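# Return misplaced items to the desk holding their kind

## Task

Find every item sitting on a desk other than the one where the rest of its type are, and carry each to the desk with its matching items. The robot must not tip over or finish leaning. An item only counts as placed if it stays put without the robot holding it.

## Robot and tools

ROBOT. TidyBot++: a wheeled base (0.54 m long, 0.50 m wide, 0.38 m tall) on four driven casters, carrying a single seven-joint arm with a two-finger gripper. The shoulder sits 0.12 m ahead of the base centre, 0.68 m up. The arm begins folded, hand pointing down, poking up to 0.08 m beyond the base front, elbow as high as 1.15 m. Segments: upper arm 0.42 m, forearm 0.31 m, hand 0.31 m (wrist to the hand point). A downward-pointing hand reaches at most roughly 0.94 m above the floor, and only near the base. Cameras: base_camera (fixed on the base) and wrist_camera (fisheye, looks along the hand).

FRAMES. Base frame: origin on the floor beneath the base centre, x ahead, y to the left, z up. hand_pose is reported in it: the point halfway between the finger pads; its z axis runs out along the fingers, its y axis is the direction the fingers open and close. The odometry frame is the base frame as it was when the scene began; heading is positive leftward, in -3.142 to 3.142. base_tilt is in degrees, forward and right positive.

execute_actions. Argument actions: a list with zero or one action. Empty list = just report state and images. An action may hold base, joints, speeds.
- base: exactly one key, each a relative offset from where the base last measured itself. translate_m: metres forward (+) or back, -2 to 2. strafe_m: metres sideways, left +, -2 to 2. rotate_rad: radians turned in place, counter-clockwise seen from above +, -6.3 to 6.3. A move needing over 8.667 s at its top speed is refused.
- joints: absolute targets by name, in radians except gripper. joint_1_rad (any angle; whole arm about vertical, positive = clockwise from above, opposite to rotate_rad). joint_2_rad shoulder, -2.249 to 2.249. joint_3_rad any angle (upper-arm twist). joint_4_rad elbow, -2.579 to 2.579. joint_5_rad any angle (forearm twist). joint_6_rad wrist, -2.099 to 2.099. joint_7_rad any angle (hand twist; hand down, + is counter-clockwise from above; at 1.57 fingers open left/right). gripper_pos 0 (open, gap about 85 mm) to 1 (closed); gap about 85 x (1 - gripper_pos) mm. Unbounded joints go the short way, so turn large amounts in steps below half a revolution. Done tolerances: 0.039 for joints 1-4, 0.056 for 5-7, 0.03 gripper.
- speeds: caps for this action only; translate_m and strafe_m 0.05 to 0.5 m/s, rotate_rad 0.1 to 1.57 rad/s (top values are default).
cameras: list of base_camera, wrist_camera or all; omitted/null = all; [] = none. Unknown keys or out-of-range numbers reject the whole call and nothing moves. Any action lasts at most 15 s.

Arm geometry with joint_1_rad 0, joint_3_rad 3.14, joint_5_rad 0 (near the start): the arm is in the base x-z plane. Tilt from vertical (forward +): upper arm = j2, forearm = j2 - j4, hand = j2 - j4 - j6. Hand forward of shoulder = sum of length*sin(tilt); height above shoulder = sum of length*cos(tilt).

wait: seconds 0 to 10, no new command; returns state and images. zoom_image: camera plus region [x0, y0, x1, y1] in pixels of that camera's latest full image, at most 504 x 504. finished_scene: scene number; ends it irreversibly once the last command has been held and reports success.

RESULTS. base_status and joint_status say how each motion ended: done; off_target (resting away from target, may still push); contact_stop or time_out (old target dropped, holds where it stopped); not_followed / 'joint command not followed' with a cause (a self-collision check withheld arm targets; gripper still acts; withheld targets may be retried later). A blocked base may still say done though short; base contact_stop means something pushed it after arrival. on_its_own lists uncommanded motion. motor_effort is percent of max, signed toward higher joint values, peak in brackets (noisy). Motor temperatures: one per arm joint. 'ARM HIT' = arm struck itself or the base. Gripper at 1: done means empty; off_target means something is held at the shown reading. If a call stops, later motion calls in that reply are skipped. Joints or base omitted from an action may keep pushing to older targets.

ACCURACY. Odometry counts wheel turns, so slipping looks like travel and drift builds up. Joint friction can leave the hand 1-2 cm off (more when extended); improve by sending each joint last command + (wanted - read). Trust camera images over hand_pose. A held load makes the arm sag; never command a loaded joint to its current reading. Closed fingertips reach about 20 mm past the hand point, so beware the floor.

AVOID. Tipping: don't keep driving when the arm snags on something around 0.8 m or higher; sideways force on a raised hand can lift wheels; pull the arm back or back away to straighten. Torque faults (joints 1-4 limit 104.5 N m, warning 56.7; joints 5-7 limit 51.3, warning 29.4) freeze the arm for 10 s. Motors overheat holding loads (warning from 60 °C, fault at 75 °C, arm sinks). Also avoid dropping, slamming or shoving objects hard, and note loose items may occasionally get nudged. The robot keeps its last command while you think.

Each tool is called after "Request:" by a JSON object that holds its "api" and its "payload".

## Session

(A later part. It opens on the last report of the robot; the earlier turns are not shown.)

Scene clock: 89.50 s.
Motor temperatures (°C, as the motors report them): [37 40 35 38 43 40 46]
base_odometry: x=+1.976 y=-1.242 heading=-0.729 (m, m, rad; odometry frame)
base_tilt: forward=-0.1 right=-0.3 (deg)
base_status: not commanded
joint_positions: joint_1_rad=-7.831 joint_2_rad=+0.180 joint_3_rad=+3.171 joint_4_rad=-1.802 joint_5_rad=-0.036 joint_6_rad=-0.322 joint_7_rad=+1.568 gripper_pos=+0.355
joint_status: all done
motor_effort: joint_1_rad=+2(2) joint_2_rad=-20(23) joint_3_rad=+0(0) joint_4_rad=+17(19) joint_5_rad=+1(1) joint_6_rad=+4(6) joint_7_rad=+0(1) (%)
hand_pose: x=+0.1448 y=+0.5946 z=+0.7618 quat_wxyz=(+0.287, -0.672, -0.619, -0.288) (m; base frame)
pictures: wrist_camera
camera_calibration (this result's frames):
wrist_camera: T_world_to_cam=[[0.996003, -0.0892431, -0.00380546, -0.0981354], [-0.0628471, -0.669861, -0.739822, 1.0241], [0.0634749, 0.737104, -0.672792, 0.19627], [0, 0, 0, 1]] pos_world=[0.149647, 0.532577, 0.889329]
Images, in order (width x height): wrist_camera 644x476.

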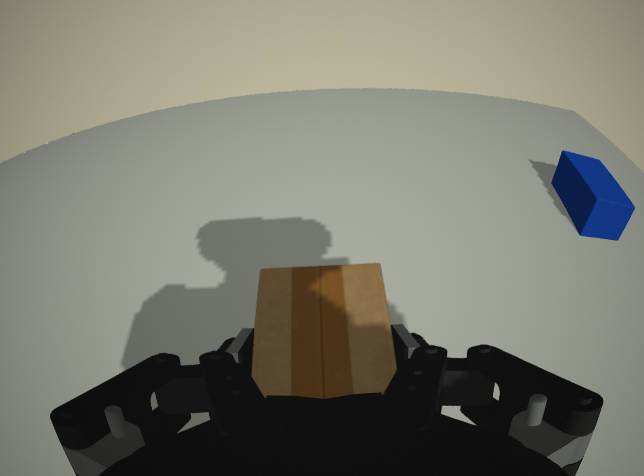

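Request:
{"api": "execute_actions", "payload": {"actions": [{"joints":{"gripper_pos":0,"joint_4_rad":-1.77,"joint_6_rad":-0.37}}], "cameras": []}}

Request:
{"api": "execute_actions", "payload": {"actions": [{"joints":{"joint_2_rad":0.043,"joint_4_rad":-1.39,"joint_6_rad":-0.94}}], "cameras": []}}

Request:
{"api": "execute_actions", "payload": {"actions": [{"base":{"translate_m":0.28}}], "cameras": ["wrist_camera"]}}

Scene clock: 92.73 s.
Motor temperatures (°C, as the motors report them): [37 40 35 38 43 40 46]
base_odometry: x=+1.976 y=-1.242 heading=-0.729 (m, m, rad; odometry frame)
base_tilt: forward=-0.1 right=-0.3 (deg)
base_status: not commanded
joint_positions: joint_1_rad=-7.831 joint_2_rad=+0.188 joint_3_rad=+3.171 joint_4_rad=-1.783 joint_5_rad=-0.036 joint_6_rad=-0.346 joint_7_rad=+1.568 gripper_pos=+0.000
joint_status: all done
motor_effort: joint_1_rad=+2(2) joint_2_rad=-26(26) joint_3_rad=-1(0) joint_4_rad=+22(22) joint_5_rad=+0(1) joint_6_rad=+6(6) joint_7_rad=+0(0) (%)
hand_pose: x=+0.1446 y=+0.5963 z=+0.7609 quat_wxyz=(+0.283, -0.674, -0.621, -0.283) (m; base frame)
pictures: none
No camera images: the call's "cameras" was empty. Leave "cameras" out to get every camera's image.

Scene clock: 94.27 s.
Motor temperatures (°C, as the motors report them): [37 40 35 38 43 40 46]
base_odometry: x=+1.976 y=-1.242 heading=-0.729 (m, m, rad; odometry frame)
base_tilt: forward=-0.1 right=-0.3 (deg)
base_status: not commanded
joint_positions: joint_1_rad=-7.831 joint_2_rad=+0.043 joint_3_rad=+3.171 joint_4_rad=-1.402 joint_5_rad=-0.036 joint_6_rad=-0.917 joint_7_rad=+1.568 gripper_pos=+0.000
joint_status: all done
motor_effort: joint_1_rad=+2(1) joint_2_rad=-21(28) joint_3_rad=-1(1) joint_4_rad=+22(23) joint_5_rad=+0(0) joint_6_rad=+6(6) joint_7_rad=+0(0) (%)
hand_pose: x=+0.1374 y=+0.5489 z=+0.9204 quat_wxyz=(+0.274, -0.675, -0.632, -0.264) (m; base frame)
pictures: none
No camera images: the call's "cameras" was empty. Leave "cameras" out to get every camera's image.

Scene clock: 96.20 s.
Motor temperatures (°C, as the motors report them): [37 40 35 38 43 40 46]
base_odometry: x=+2.185 y=-1.429 heading=-0.729 (m, m, rad; odometry frame)
base_tilt: forward=-0.1 right=-0.3 (deg)
base_status: done
joint_positions: joint_1_rad=-7.841 joint_2_rad=+0.043 joint_3_rad=+3.174 joint_4_rad=-1.400 joint_5_rad=-0.036 joint_6_rad=-0.920 joint_7_rad=+1.568 gripper_pos=+0.000
joint_status: not commanded
motor_effort: joint_1_rad=+1(2) joint_2_rad=-21(27) joint_3_rad=-1(4) joint_4_rad=+22(23) joint_5_rad=+0(1) joint_6_rad=+6(6) joint_7_rad=+0(0) (%)
hand_pose: x=+0.1333 y=+0.5487 z=+0.9206 quat_wxyz=(+0.274, -0.673, -0.635, -0.262) (m; base frame)
pictures: wrist_camera
camera_calibration (this result's frames):
wrist_camera: T_world_to_cam=[[0.99804, -0.0619164, -0.00912563, -0.100524], [-0.0506708, -0.713822, -0.698492, 1.09465], [0.036734, 0.697585, -0.71556, 0.402284], [0, 0, 0, 1]] pos_world=[0.141017, 0.494537, 1.05155]
Images, in order (width x height): wrist_camera 644x476.

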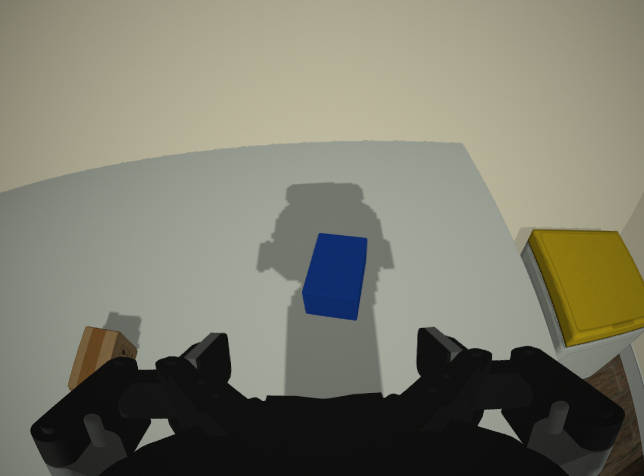

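Request:
{"api": "execute_actions", "payload": {"actions": [{"base":{"translate_m":-0.11},"joints":{"joint_1_rad":-1.366,"joint_2_rad":0.317,"joint_4_rad":-1.335,"joint_6_rad":-0.672}}], "cameras": ["wrist_camera"]}}

Scene clock: 100.67 s.
Motor temperatures (°C, as the motors report them): [37 40 35 38 43 40 46]
base_odometry: x=+2.103 y=-1.355 heading=-0.729 (m, m, rad; odometry frame)
base_tilt: forward=-0.1 right=-0.3 (deg)
base_status: done
joint_positions: joint_1_rad=-7.671 joint_2_rad=+0.323 joint_3_rad=+3.173 joint_4_rad=-1.353 joint_5_rad=-0.036 joint_6_rad=-0.697 joint_7_rad=+1.568 gripper_pos=+0.000
joint_status: all done
motor_effort: joint_1_rad=+1(1) joint_2_rad=-32(35) joint_3_rad=-1(4) joint_4_rad=+23(24) joint_5_rad=+0(1) joint_6_rad=+6(6) joint_7_rad=+0(0) (%)
hand_pose: x=+0.2494 y=+0.6500 z=+0.8241 quat_wxyz=(+0.245, -0.726, -0.576, -0.285) (m; base frame)
pictures: wrist_camera
camera_calibration (this result's frames):
wrist_camera: T_world_to_cam=[[0.971865, -0.23554, -0.000356203, -0.0988605], [-0.170284, -0.701565, -0.691961, 1.1219], [0.162735, 0.672553, -0.721935, 0.248385], [0, 0, 0, 1]] pos_world=[0.246701, 0.596751, 0.955596]
Images, in order (width x height): wrist_camera 644x476.

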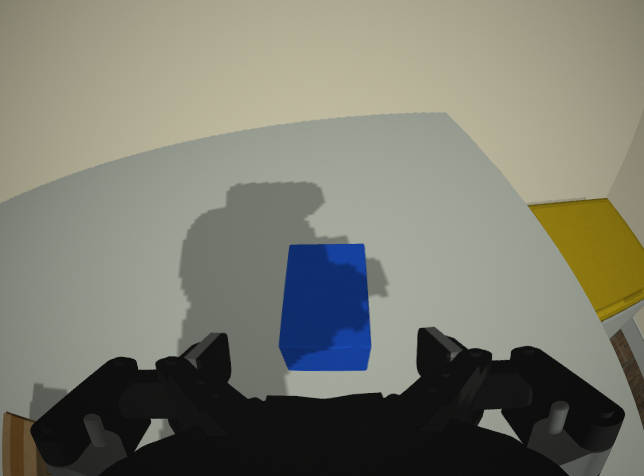

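Request:
{"api": "execute_actions", "payload": {"actions": [{"joints":{"joint_2_rad":0.522,"joint_4_rad":-1.22,"joint_6_rad":-0.575}}], "cameras": ["wrist_camera"]}}

Request:
{"api": "execute_actions", "payload": {"actions": [{"joints":{"gripper_pos":1}}], "cameras": []}}

Request:
{"api": "execute_actions", "payload": {"actions": [{"joints":{"joint_2_rad":-0.3,"joint_4_rad":-1.0,"joint_6_rad":-1.65}}], "cameras": ["wrist_camera"]}}

Scene clock: 104.57 s.
Motor temperatures (°C, as the motors report them): [37 40 35 38 43 40 46]
base_odometry: x=+2.103 y=-1.355 heading=-0.729 (m, m, rad; odometry frame)
base_tilt: forward=-0.1 right=-0.3 (deg)
base_status: not commanded
joint_positions: joint_1_rad=-7.671 joint_2_rad=+0.528 joint_3_rad=+3.173 joint_4_rad=-1.238 joint_5_rad=-0.036 joint_6_rad=-0.600 joint_7_rad=+1.568 gripper_pos=+0.000
joint_status: all done
motor_effort: joint_1_rad=+1(1) joint_2_rad=-39(42) joint_3_rad=-2(1) joint_4_rad=+22(24) joint_5_rad=+0(0) joint_6_rad=+6(6) joint_7_rad=+0(0) (%)
hand_pose: x=+0.2645 y=+0.7244 z=+0.7625 quat_wxyz=(+0.244, -0.725, -0.576, -0.289) (m; base frame)
pictures: wrist_camera
camera_calibration (this result's frames):
wrist_camera: T_world_to_cam=[[0.971684, -0.236213, 0.00585461, -0.10024], [-0.165268, -0.697137, -0.697629, 1.13381], [0.168871, 0.676908, -0.716435, 0.142509], [0, 0, 0, 1]] pos_world=[0.26072, 0.67028, 0.893668]
Images, in order (width x height): wrist_camera 644x476.

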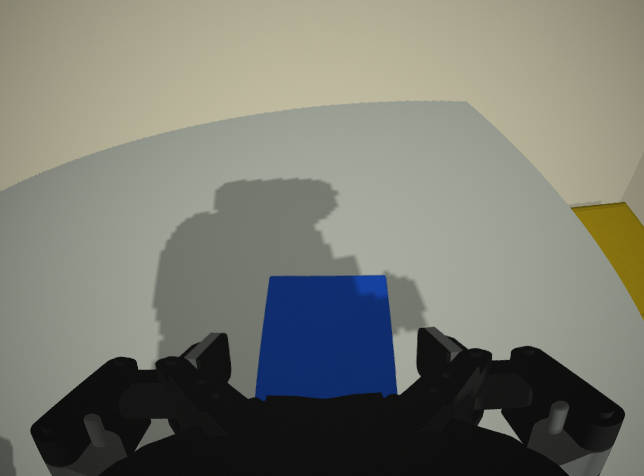

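Scene clock: 105.67 s.
Motor temperatures (°C, as the motors report them): [37 40 35 38 43 40 46]
base_odometry: x=+2.103 y=-1.355 heading=-0.729 (m, m, rad; odometry frame)
base_tilt: forward=-0.1 right=-0.3 (deg)
base_status: not commanded
joint_positions: joint_1_rad=-7.671 joint_2_rad=+0.526 joint_3_rad=+3.173 joint_4_rad=-1.236 joint_5_rad=-0.036 joint_6_rad=-0.599 joint_7_rad=+1.568 gripper_pos=+0.414
joint_status: gripper_pos off_target (ended at +0.414, target +1.000)
motor_effort: joint_1_rad=+2(0) joint_2_rad=-38(40) joint_3_rad=-1(1) joint_4_rad=+22(23) joint_5_rad=+0(0) joint_6_rad=+6(6) joint_7_rad=+0(0) (%)
hand_pose: x=+0.2646 y=+0.7249 z=+0.7646 quat_wxyz=(+0.246, -0.724, -0.575, -0.291) (m; base frame)
pictures: none
No camera images: the call's "cameras" was empty. Leave "cameras" out to get every camera's image.

Scene clock: 107.77 s.
Motor temperatures (°C, as the motors report them): [37 40 35 38 43 40 46]
base_odometry: x=+2.103 y=-1.355 heading=-0.729 (m, m, rad; odometry frame)
base_tilt: forward=-0.1 right=-0.2 (deg)
base_status: not commanded
joint_positions: joint_1_rad=-7.671 joint_2_rad=-0.302 joint_3_rad=+3.173 joint_4_rad=-1.017 joint_5_rad=-0.036 joint_6_rad=-1.631 joint_7_rad=+1.568 gripper_pos=+0.414
joint_status: all done
motor_effort: joint_1_rad=+1(1) joint_2_rad=-3(42) joint_3_rad=-1(1) joint_4_rad=+17(24) joint_5_rad=+0(0) joint_6_rad=+6(6) joint_7_rad=+0(0) (%)
hand_pose: x=+0.1749 y=+0.2987 z=+1.1032 quat_wxyz=(+0.259, -0.714, -0.583, -0.288) (m; base frame)
pictures: wrist_camera
camera_calibration (this result's frames):
wrist_camera: T_world_to_cam=[[0.978479, -0.206183, -0.00817955, -0.110403], [-0.15072, -0.68707, -0.710787, 1.06888], [0.140933, 0.696723, -0.70336, 0.674376], [0, 0, 0, 1]] pos_world=[0.174088, 0.241782, 1.23317]
Images, in order (width x height): wrist_camera 644x476.

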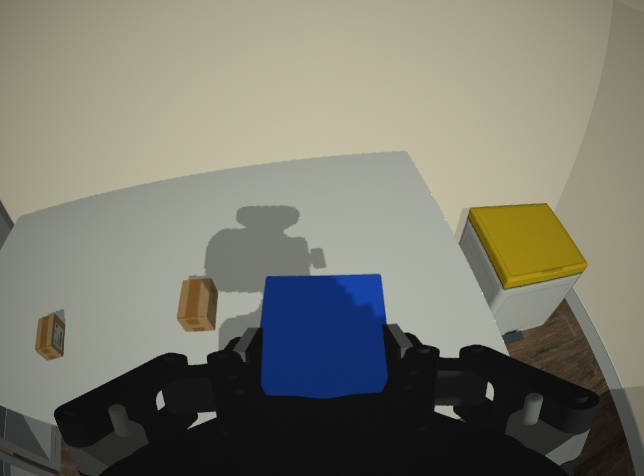

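Request:
{"api": "execute_actions", "payload": {"actions": [{"base":{"strafe_m":-2.0},"joints":{"joint_1_rad":-3.16}}], "cameras": []}}

Request:
{"api": "execute_actions", "payload": {"actions": [{"base":{"translate_m":-0.6}}]}}

Scene clock: 114.80 s.
Motor temperatures (°C, as the motors report them): [37 40 35 38 43 40 46]
base_odometry: x=+0.770 y=-2.847 heading=-0.729 (m, m, rad; odometry frame)
base_tilt: forward=-0.1 right=-0.3 (deg)
base_status: done
joint_positions: joint_1_rad=-9.420 joint_2_rad=-0.296 joint_3_rad=+3.173 joint_4_rad=-1.017 joint_5_rad=-0.036 joint_6_rad=-1.631 joint_7_rad=+1.568 gripper_pos=+0.414
joint_status: all done
motor_effort: joint_1_rad=+0(2) joint_2_rad=-3(7) joint_3_rad=-1(1) joint_4_rad=+16(18) joint_5_rad=+0(1) joint_6_rad=+6(6) joint_7_rad=+0(0) (%)
hand_pose: x=-0.1870 y=+0.0021 z=+1.1017 quat_wxyz=(+0.385, -0.011, -0.923, +0.014) (m; base frame)
pictures: none
No camera images: the call's "cameras" was empty. Leave "cameras" out to get every camera's image.

Scene clock: 117.37 s.
Motor temperatures (°C, as the motors report them): [37 40 35 38 43 40 46]
base_odometry: x=+0.322 y=-2.448 heading=-0.728 (m, m, rad; odometry frame)
base_tilt: forward=-0.1 right=-0.3 (deg)
base_status: done
joint_positions: joint_1_rad=-9.420 joint_2_rad=-0.297 joint_3_rad=+3.173 joint_4_rad=-1.015 joint_5_rad=-0.036 joint_6_rad=-1.632 joint_7_rad=+1.568 gripper_pos=+0.414
joint_status: not commanded
motor_effort: joint_1_rad=+1(1) joint_2_rad=-3(6) joint_3_rad=-1(0) joint_4_rad=+16(17) joint_5_rad=+0(1) joint_6_rad=+6(6) joint_7_rad=+0(0) (%)
hand_pose: x=-0.1867 y=+0.0020 z=+1.1024 quat_wxyz=(+0.386, -0.011, -0.922, +0.014) (m; base frame)
pictures: base_camera, wrist_camera
camera_calibration (this result's frames):
wrist_camera: T_world_to_cam=[[0.0293016, 0.999539, -0.00798203, 0.00239729], [0.705484, -0.0263371, -0.708237, 0.965688], [-0.70812, 0.0151213, -0.70593, 0.777178], [0, 0, 0, 1]] pos_world=[-0.131012, 0.0112853, 1.23259]
Images, in order (width x height): base_camera 644x364, wrist_camera 644x476.

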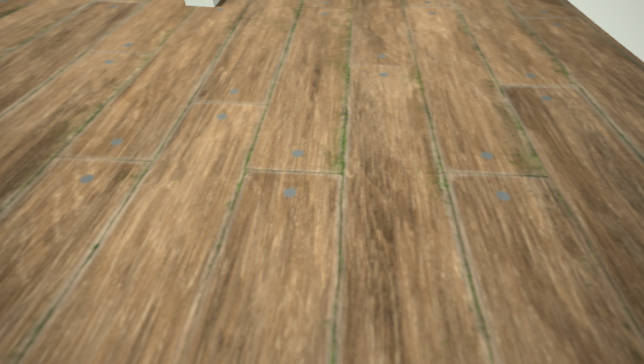

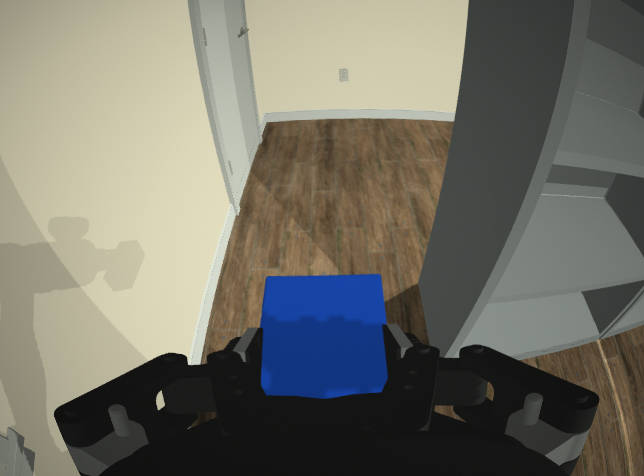

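Request:
{"api": "execute_actions", "payload": {"actions": [{"base":{"translate_m":-1.6}}], "cameras": ["base_camera"]}}

Request:
{"api": "execute_actions", "payload": {"actions": [{"base":{"strafe_m":1.85},"joints":{"joint_1_rad":-1.55}}]}}

Scene clock: 123.43 s.
Motor temperatures (°C, as the motors report them): [37 40 35 38 43 40 46]
base_odometry: x=-0.873 y=-1.383 heading=-0.728 (m, m, rad; odometry frame)
base_tilt: forward=-0.1 right=-0.2 (deg)
base_status: done
joint_positions: joint_1_rad=-9.420 joint_2_rad=-0.296 joint_3_rad=+3.173 joint_4_rad=-1.014 joint_5_rad=-0.036 joint_6_rad=-1.632 joint_7_rad=+1.568 gripper_pos=+0.414
joint_status: not commanded
motor_effort: joint_1_rad=+1(0) joint_2_rad=-3(6) joint_3_rad=+0(0) joint_4_rad=+16(17) joint_5_rad=+0(0) joint_6_rad=+6(6) joint_7_rad=+0(0) (%)
hand_pose: x=-0.1868 y=+0.0020 z=+1.1026 quat_wxyz=(+0.386, -0.011, -0.922, +0.014) (m; base frame)
pictures: base_camera
Images, in order (width x height): base_camera 644x364.

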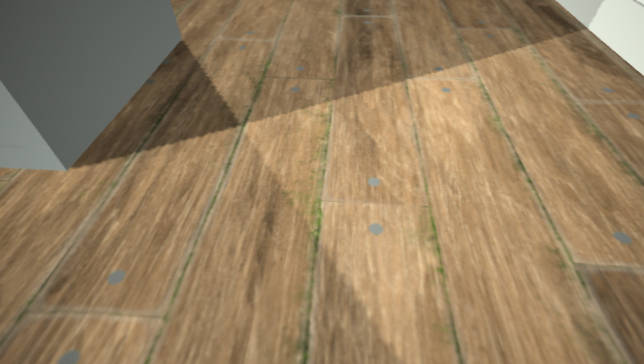

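Scene clock: 128.50 s.
Motor temperatures (°C, as the motors report them): [37 40 35 38 43 40 46]
base_odometry: x=+0.358 y=-0.002 heading=-0.728 (m, m, rad; odometry frame)
base_tilt: forward=-0.1 right=-0.3 (deg)
base_status: done
joint_positions: joint_1_rad=-7.857 joint_2_rad=-0.294 joint_3_rad=+3.173 joint_4_rad=-1.014 joint_5_rad=-0.036 joint_6_rad=-1.632 joint_7_rad=+1.568 gripper_pos=+0.414
joint_status: all done
motor_effort: joint_1_rad=+1(1) joint_2_rad=-2(7) joint_3_rad=-1(1) joint_4_rad=+17(17) joint_5_rad=+0(1) joint_6_rad=+6(6) joint_7_rad=+0(0) (%)
hand_pose: x=+0.1183 y=+0.3066 z=+1.1020 quat_wxyz=(+0.283, -0.658, -0.648, -0.261) (m; base frame)
pictures: base_camera, wrist_camera
camera_calibration (this result's frames):
wrist_camera: T_world_to_cam=[[0.999754, -0.0208005, -0.00775977, -0.113251], [-0.0201967, -0.707019, -0.706906, 1.05133], [0.00921767, 0.706888, -0.707265, 0.692818], [0, 0, 0, 1]] pos_world=[0.12807, 0.25121, 1.23232]
Images, in order (width x height): base_camera 644x364, wrist_camera 644x476.

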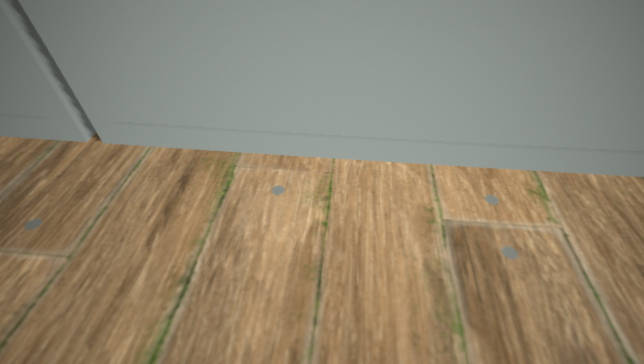

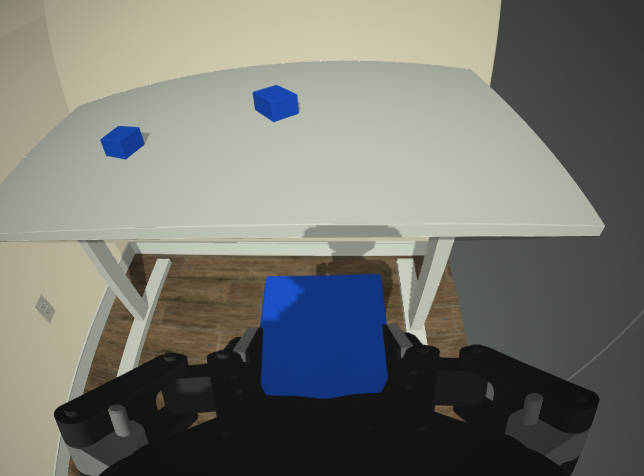

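Request:
{"api": "execute_actions", "payload": {"actions": [{"base":{"strafe_m":0.3},"joints":{"joint_1_rad":-1.35,"joint_2_rad":-0.02,"joint_4_rad":-1.0,"joint_6_rad":-1.36}}], "cameras": ["wrist_camera"]}}

Request:
{"api": "execute_actions", "payload": {"actions": [{"joints":{"joint_4_rad":-1.16,"joint_6_rad":-1.2}}], "cameras": ["wrist_camera"]}}

Scene clock: 132.67 s.
Motor temperatures (°C, as the motors report them): [37 40 35 38 43 40 46]
base_odometry: x=+0.558 y=+0.222 heading=-0.728 (m, m, rad; odometry frame)
base_tilt: forward=-0.1 right=-0.3 (deg)
base_status: done
joint_positions: joint_1_rad=-7.658 joint_2_rad=-0.006 joint_3_rad=+3.173 joint_4_rad=-1.010 joint_5_rad=-0.036 joint_6_rad=-1.380 joint_7_rad=+1.568 gripper_pos=+0.414
joint_status: all done
motor_effort: joint_1_rad=+1(2) joint_2_rad=-17(26) joint_3_rad=-1(0) joint_4_rad=+20(23) joint_5_rad=+0(0) joint_6_rad=+6(7) joint_7_rad=+0(0) (%)
hand_pose: x=+0.2143 y=+0.4675 z=+1.0453 quat_wxyz=(+0.244, -0.726, -0.580, -0.278) (m; base frame)
pictures: wrist_camera
camera_calibration (this result's frames):
wrist_camera: T_world_to_cam=[[0.974068, -0.226202, -0.00492815, -0.107705], [-0.168332, -0.70997, -0.683818, 1.1359], [0.151182, 0.666914, -0.729636, 0.54968], [0, 0, 0, 1]] pos_world=[0.213018, 0.415502, 1.17728]
Images, in order (width x height): wrist_camera 644x476.

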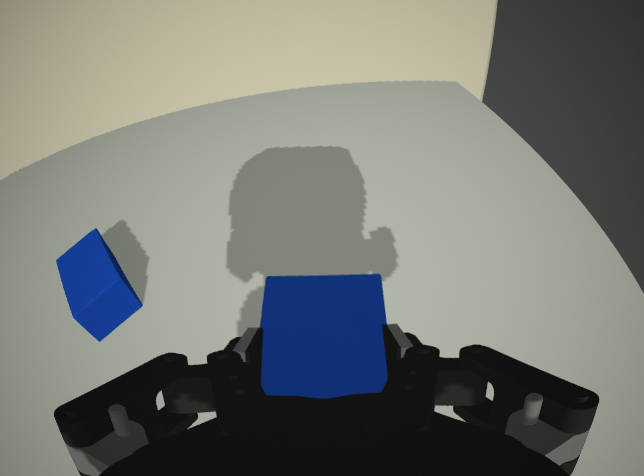

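Scene clock: 133.77 s.
Motor temperatures (°C, as the motors report them): [37 40 35 38 43 40 46]
base_odometry: x=+0.558 y=+0.222 heading=-0.728 (m, m, rad; odometry frame)
base_tilt: forward=-0.1 right=-0.3 (deg)
base_status: not commanded
joint_positions: joint_1_rad=-7.658 joint_2_rad=-0.011 joint_3_rad=+3.173 joint_4_rad=-1.149 joint_5_rad=-0.036 joint_6_rad=-1.225 joint_7_rad=+1.568 gripper_pos=+0.414
joint_status: all done
motor_effort: joint_1_rad=+0(0) joint_2_rad=-18(19) joint_3_rad=-1(1) joint_4_rad=+21(22) joint_5_rad=+0(0) joint_6_rad=+6(6) joint_7_rad=+0(0) (%)
hand_pose: x=+0.2199 y=+0.4896 z=+1.0128 quat_wxyz=(+0.251, -0.724, -0.576, -0.285) (m; base frame)
pictures: wrist_camera
camera_calibration (this result's frames):
wrist_camera: T_world_to_cam=[[0.972966, -0.230815, -0.00780343, -0.10292], [-0.170486, -0.695046, -0.69846, 1.1383], [0.155791, 0.680908, -0.715607, 0.488346], [0, 0, 0, 1]] pos_world=[0.218122, 0.434896, 1.14372]
Images, in order (width x height): wrist_camera 644x476.

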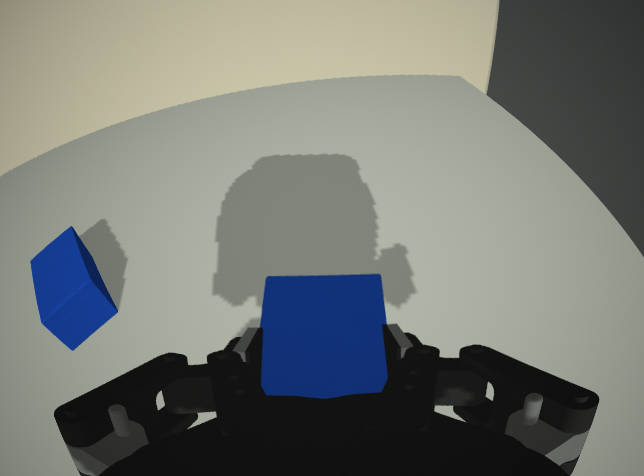

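Request:
{"api": "execute_actions", "payload": {"actions": [{"joints":{"joint_4_rad":-1.23,"joint_6_rad":-1.13}}], "cameras": []}}

Scene clock: 135.77 s.
Motor temperatures (°C, as the motors report them): [37 40 35 38 43 40 46]
base_odometry: x=+0.558 y=+0.222 heading=-0.728 (m, m, rad; odometry frame)
base_tilt: forward=-0.1 right=-0.3 (deg)
base_status: not commanded
joint_positions: joint_1_rad=-7.658 joint_2_rad=-0.012 joint_3_rad=+3.173 joint_4_rad=-1.214 joint_5_rad=-0.036 joint_6_rad=-1.151 joint_7_rad=+1.568 gripper_pos=+0.414
joint_status: all done
motor_effort: joint_1_rad=+1(3) joint_2_rad=-18(20) joint_3_rad=-1(2) joint_4_rad=+21(22) joint_5_rad=+0(0) joint_6_rad=+5(6) joint_7_rad=+0(0) (%)
hand_pose: x=+0.2224 y=+0.4988 z=+0.9962 quat_wxyz=(+0.253, -0.724, -0.573, -0.289) (m; base frame)
pictures: none
No camera images: the call's "cameras" was empty. Leave "cameras" out to get every camera's image.

Request:
{"api": "execute_actions", "payload": {"actions": [{"joints":{"joint_4_rad":-1.27,"joint_6_rad":-1.1}}], "cameras": []}}

Scene clock: 137.50 s.
Motor temperatures (°C, as the motors report them): [37 40 35 38 43 40 46]
base_odometry: x=+0.558 y=+0.222 heading=-0.728 (m, m, rad; odometry frame)
base_tilt: forward=-0.1 right=-0.3 (deg)
base_status: not commanded
joint_positions: joint_1_rad=-7.658 joint_2_rad=-0.023 joint_3_rad=+3.173 joint_4_rad=-1.240 joint_5_rad=-0.036 joint_6_rad=-1.119 joint_7_rad=+1.568 gripper_pos=+0.414
joint_status: all done
motor_effort: joint_1_rad=+2(1) joint_2_rad=-15(18) joint_3_rad=-1(0) joint_4_rad=+19(21) joint_5_rad=+0(0) joint_6_rad=+5(6) joint_7_rad=+0(0) (%)
hand_pose: x=+0.2228 y=+0.4994 z=+0.9960 quat_wxyz=(+0.259, -0.721, -0.571, -0.295) (m; base frame)
pictures: none
No camera images: the call's "cameras" was empty. Leave "cameras" out to get every camera's image.

Request:
{"api": "execute_actions", "payload": {"actions": [{"joints":{"gripper_pos":0,"joint_4_rad":-1.22}}], "cameras": []}}

Request:
{"api": "execute_actions", "payload": {"actions": [{"joints":{"joint_2_rad":-0.2,"joint_4_rad":-1.0,"joint_6_rad":-1.55}}], "cameras": ["wrist_camera"]}}

Request:
{"api": "finished_scene", "payload": {"scene": 1}}

Scene clock: 140.37 s.
Motor temperatures (°C, as the motors report them): [37 40 35 38 43 40 46]
base_odometry: x=+0.558 y=+0.222 heading=-0.728 (m, m, rad; odometry frame)
base_tilt: forward=-0.1 right=-0.3 (deg)
base_status: not commanded
joint_positions: joint_1_rad=-7.658 joint_2_rad=-0.023 joint_3_rad=+3.173 joint_4_rad=-1.231 joint_5_rad=-0.036 joint_6_rad=-1.119 joint_7_rad=+1.568 gripper_pos=+0.000
joint_status: all done
motor_effort: joint_1_rad=+1(2) joint_2_rad=-18(19) joint_3_rad=-1(1) joint_4_rad=+21(23) joint_5_rad=+0(0) joint_6_rad=+6(6) joint_7_rad=+0(0) (%)
hand_pose: x=+0.2231 y=+0.5005 z=+1.0006 quat_wxyz=(+0.261, -0.720, -0.570, -0.298) (m; base frame)
pictures: none
No camera images: the call's "cameras" was empty. Leave "cameras" out to get every camera's image.

Scene clock: 141.93 s.
Motor temperatures (°C, as the motors report them): [37 40 35 38 43 40 46]
base_odometry: x=+0.558 y=+0.222 heading=-0.728 (m, m, rad; odometry frame)
base_tilt: forward=-0.1 right=-0.3 (deg)
base_status: not commanded
joint_positions: joint_1_rad=-7.658 joint_2_rad=-0.206 joint_3_rad=+3.173 joint_4_rad=-1.007 joint_5_rad=-0.036 joint_6_rad=-1.531 joint_7_rad=+1.568 gripper_pos=+0.000
joint_status: all done
motor_effort: joint_1_rad=+0(1) joint_2_rad=-7(21) joint_3_rad=-1(1) joint_4_rad=+17(22) joint_5_rad=+0(0) joint_6_rad=+6(6) joint_7_rad=+0(0) (%)
hand_pose: x=+0.1913 y=+0.3580 z=+1.0983 quat_wxyz=(+0.261, -0.716, -0.575, -0.296) (m; base frame)
pictures: wrist_camera
camera_calibration (this result's frames):
wrist_camera: T_world_to_cam=[[0.975149, -0.221418, -0.00768165, -0.108704], [-0.15874, -0.674082, -0.721398, 1.11717], [0.154553, 0.70469, -0.692478, 0.609884], [0, 0, 0, 1]] pos_world=[0.189083, 0.299213, 1.22742]
Images, in order (width x height): wrist_camera 644x476.

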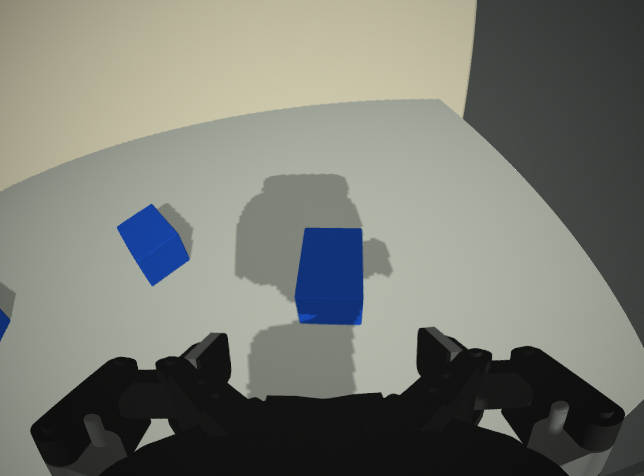

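The scene is finished: the task was done.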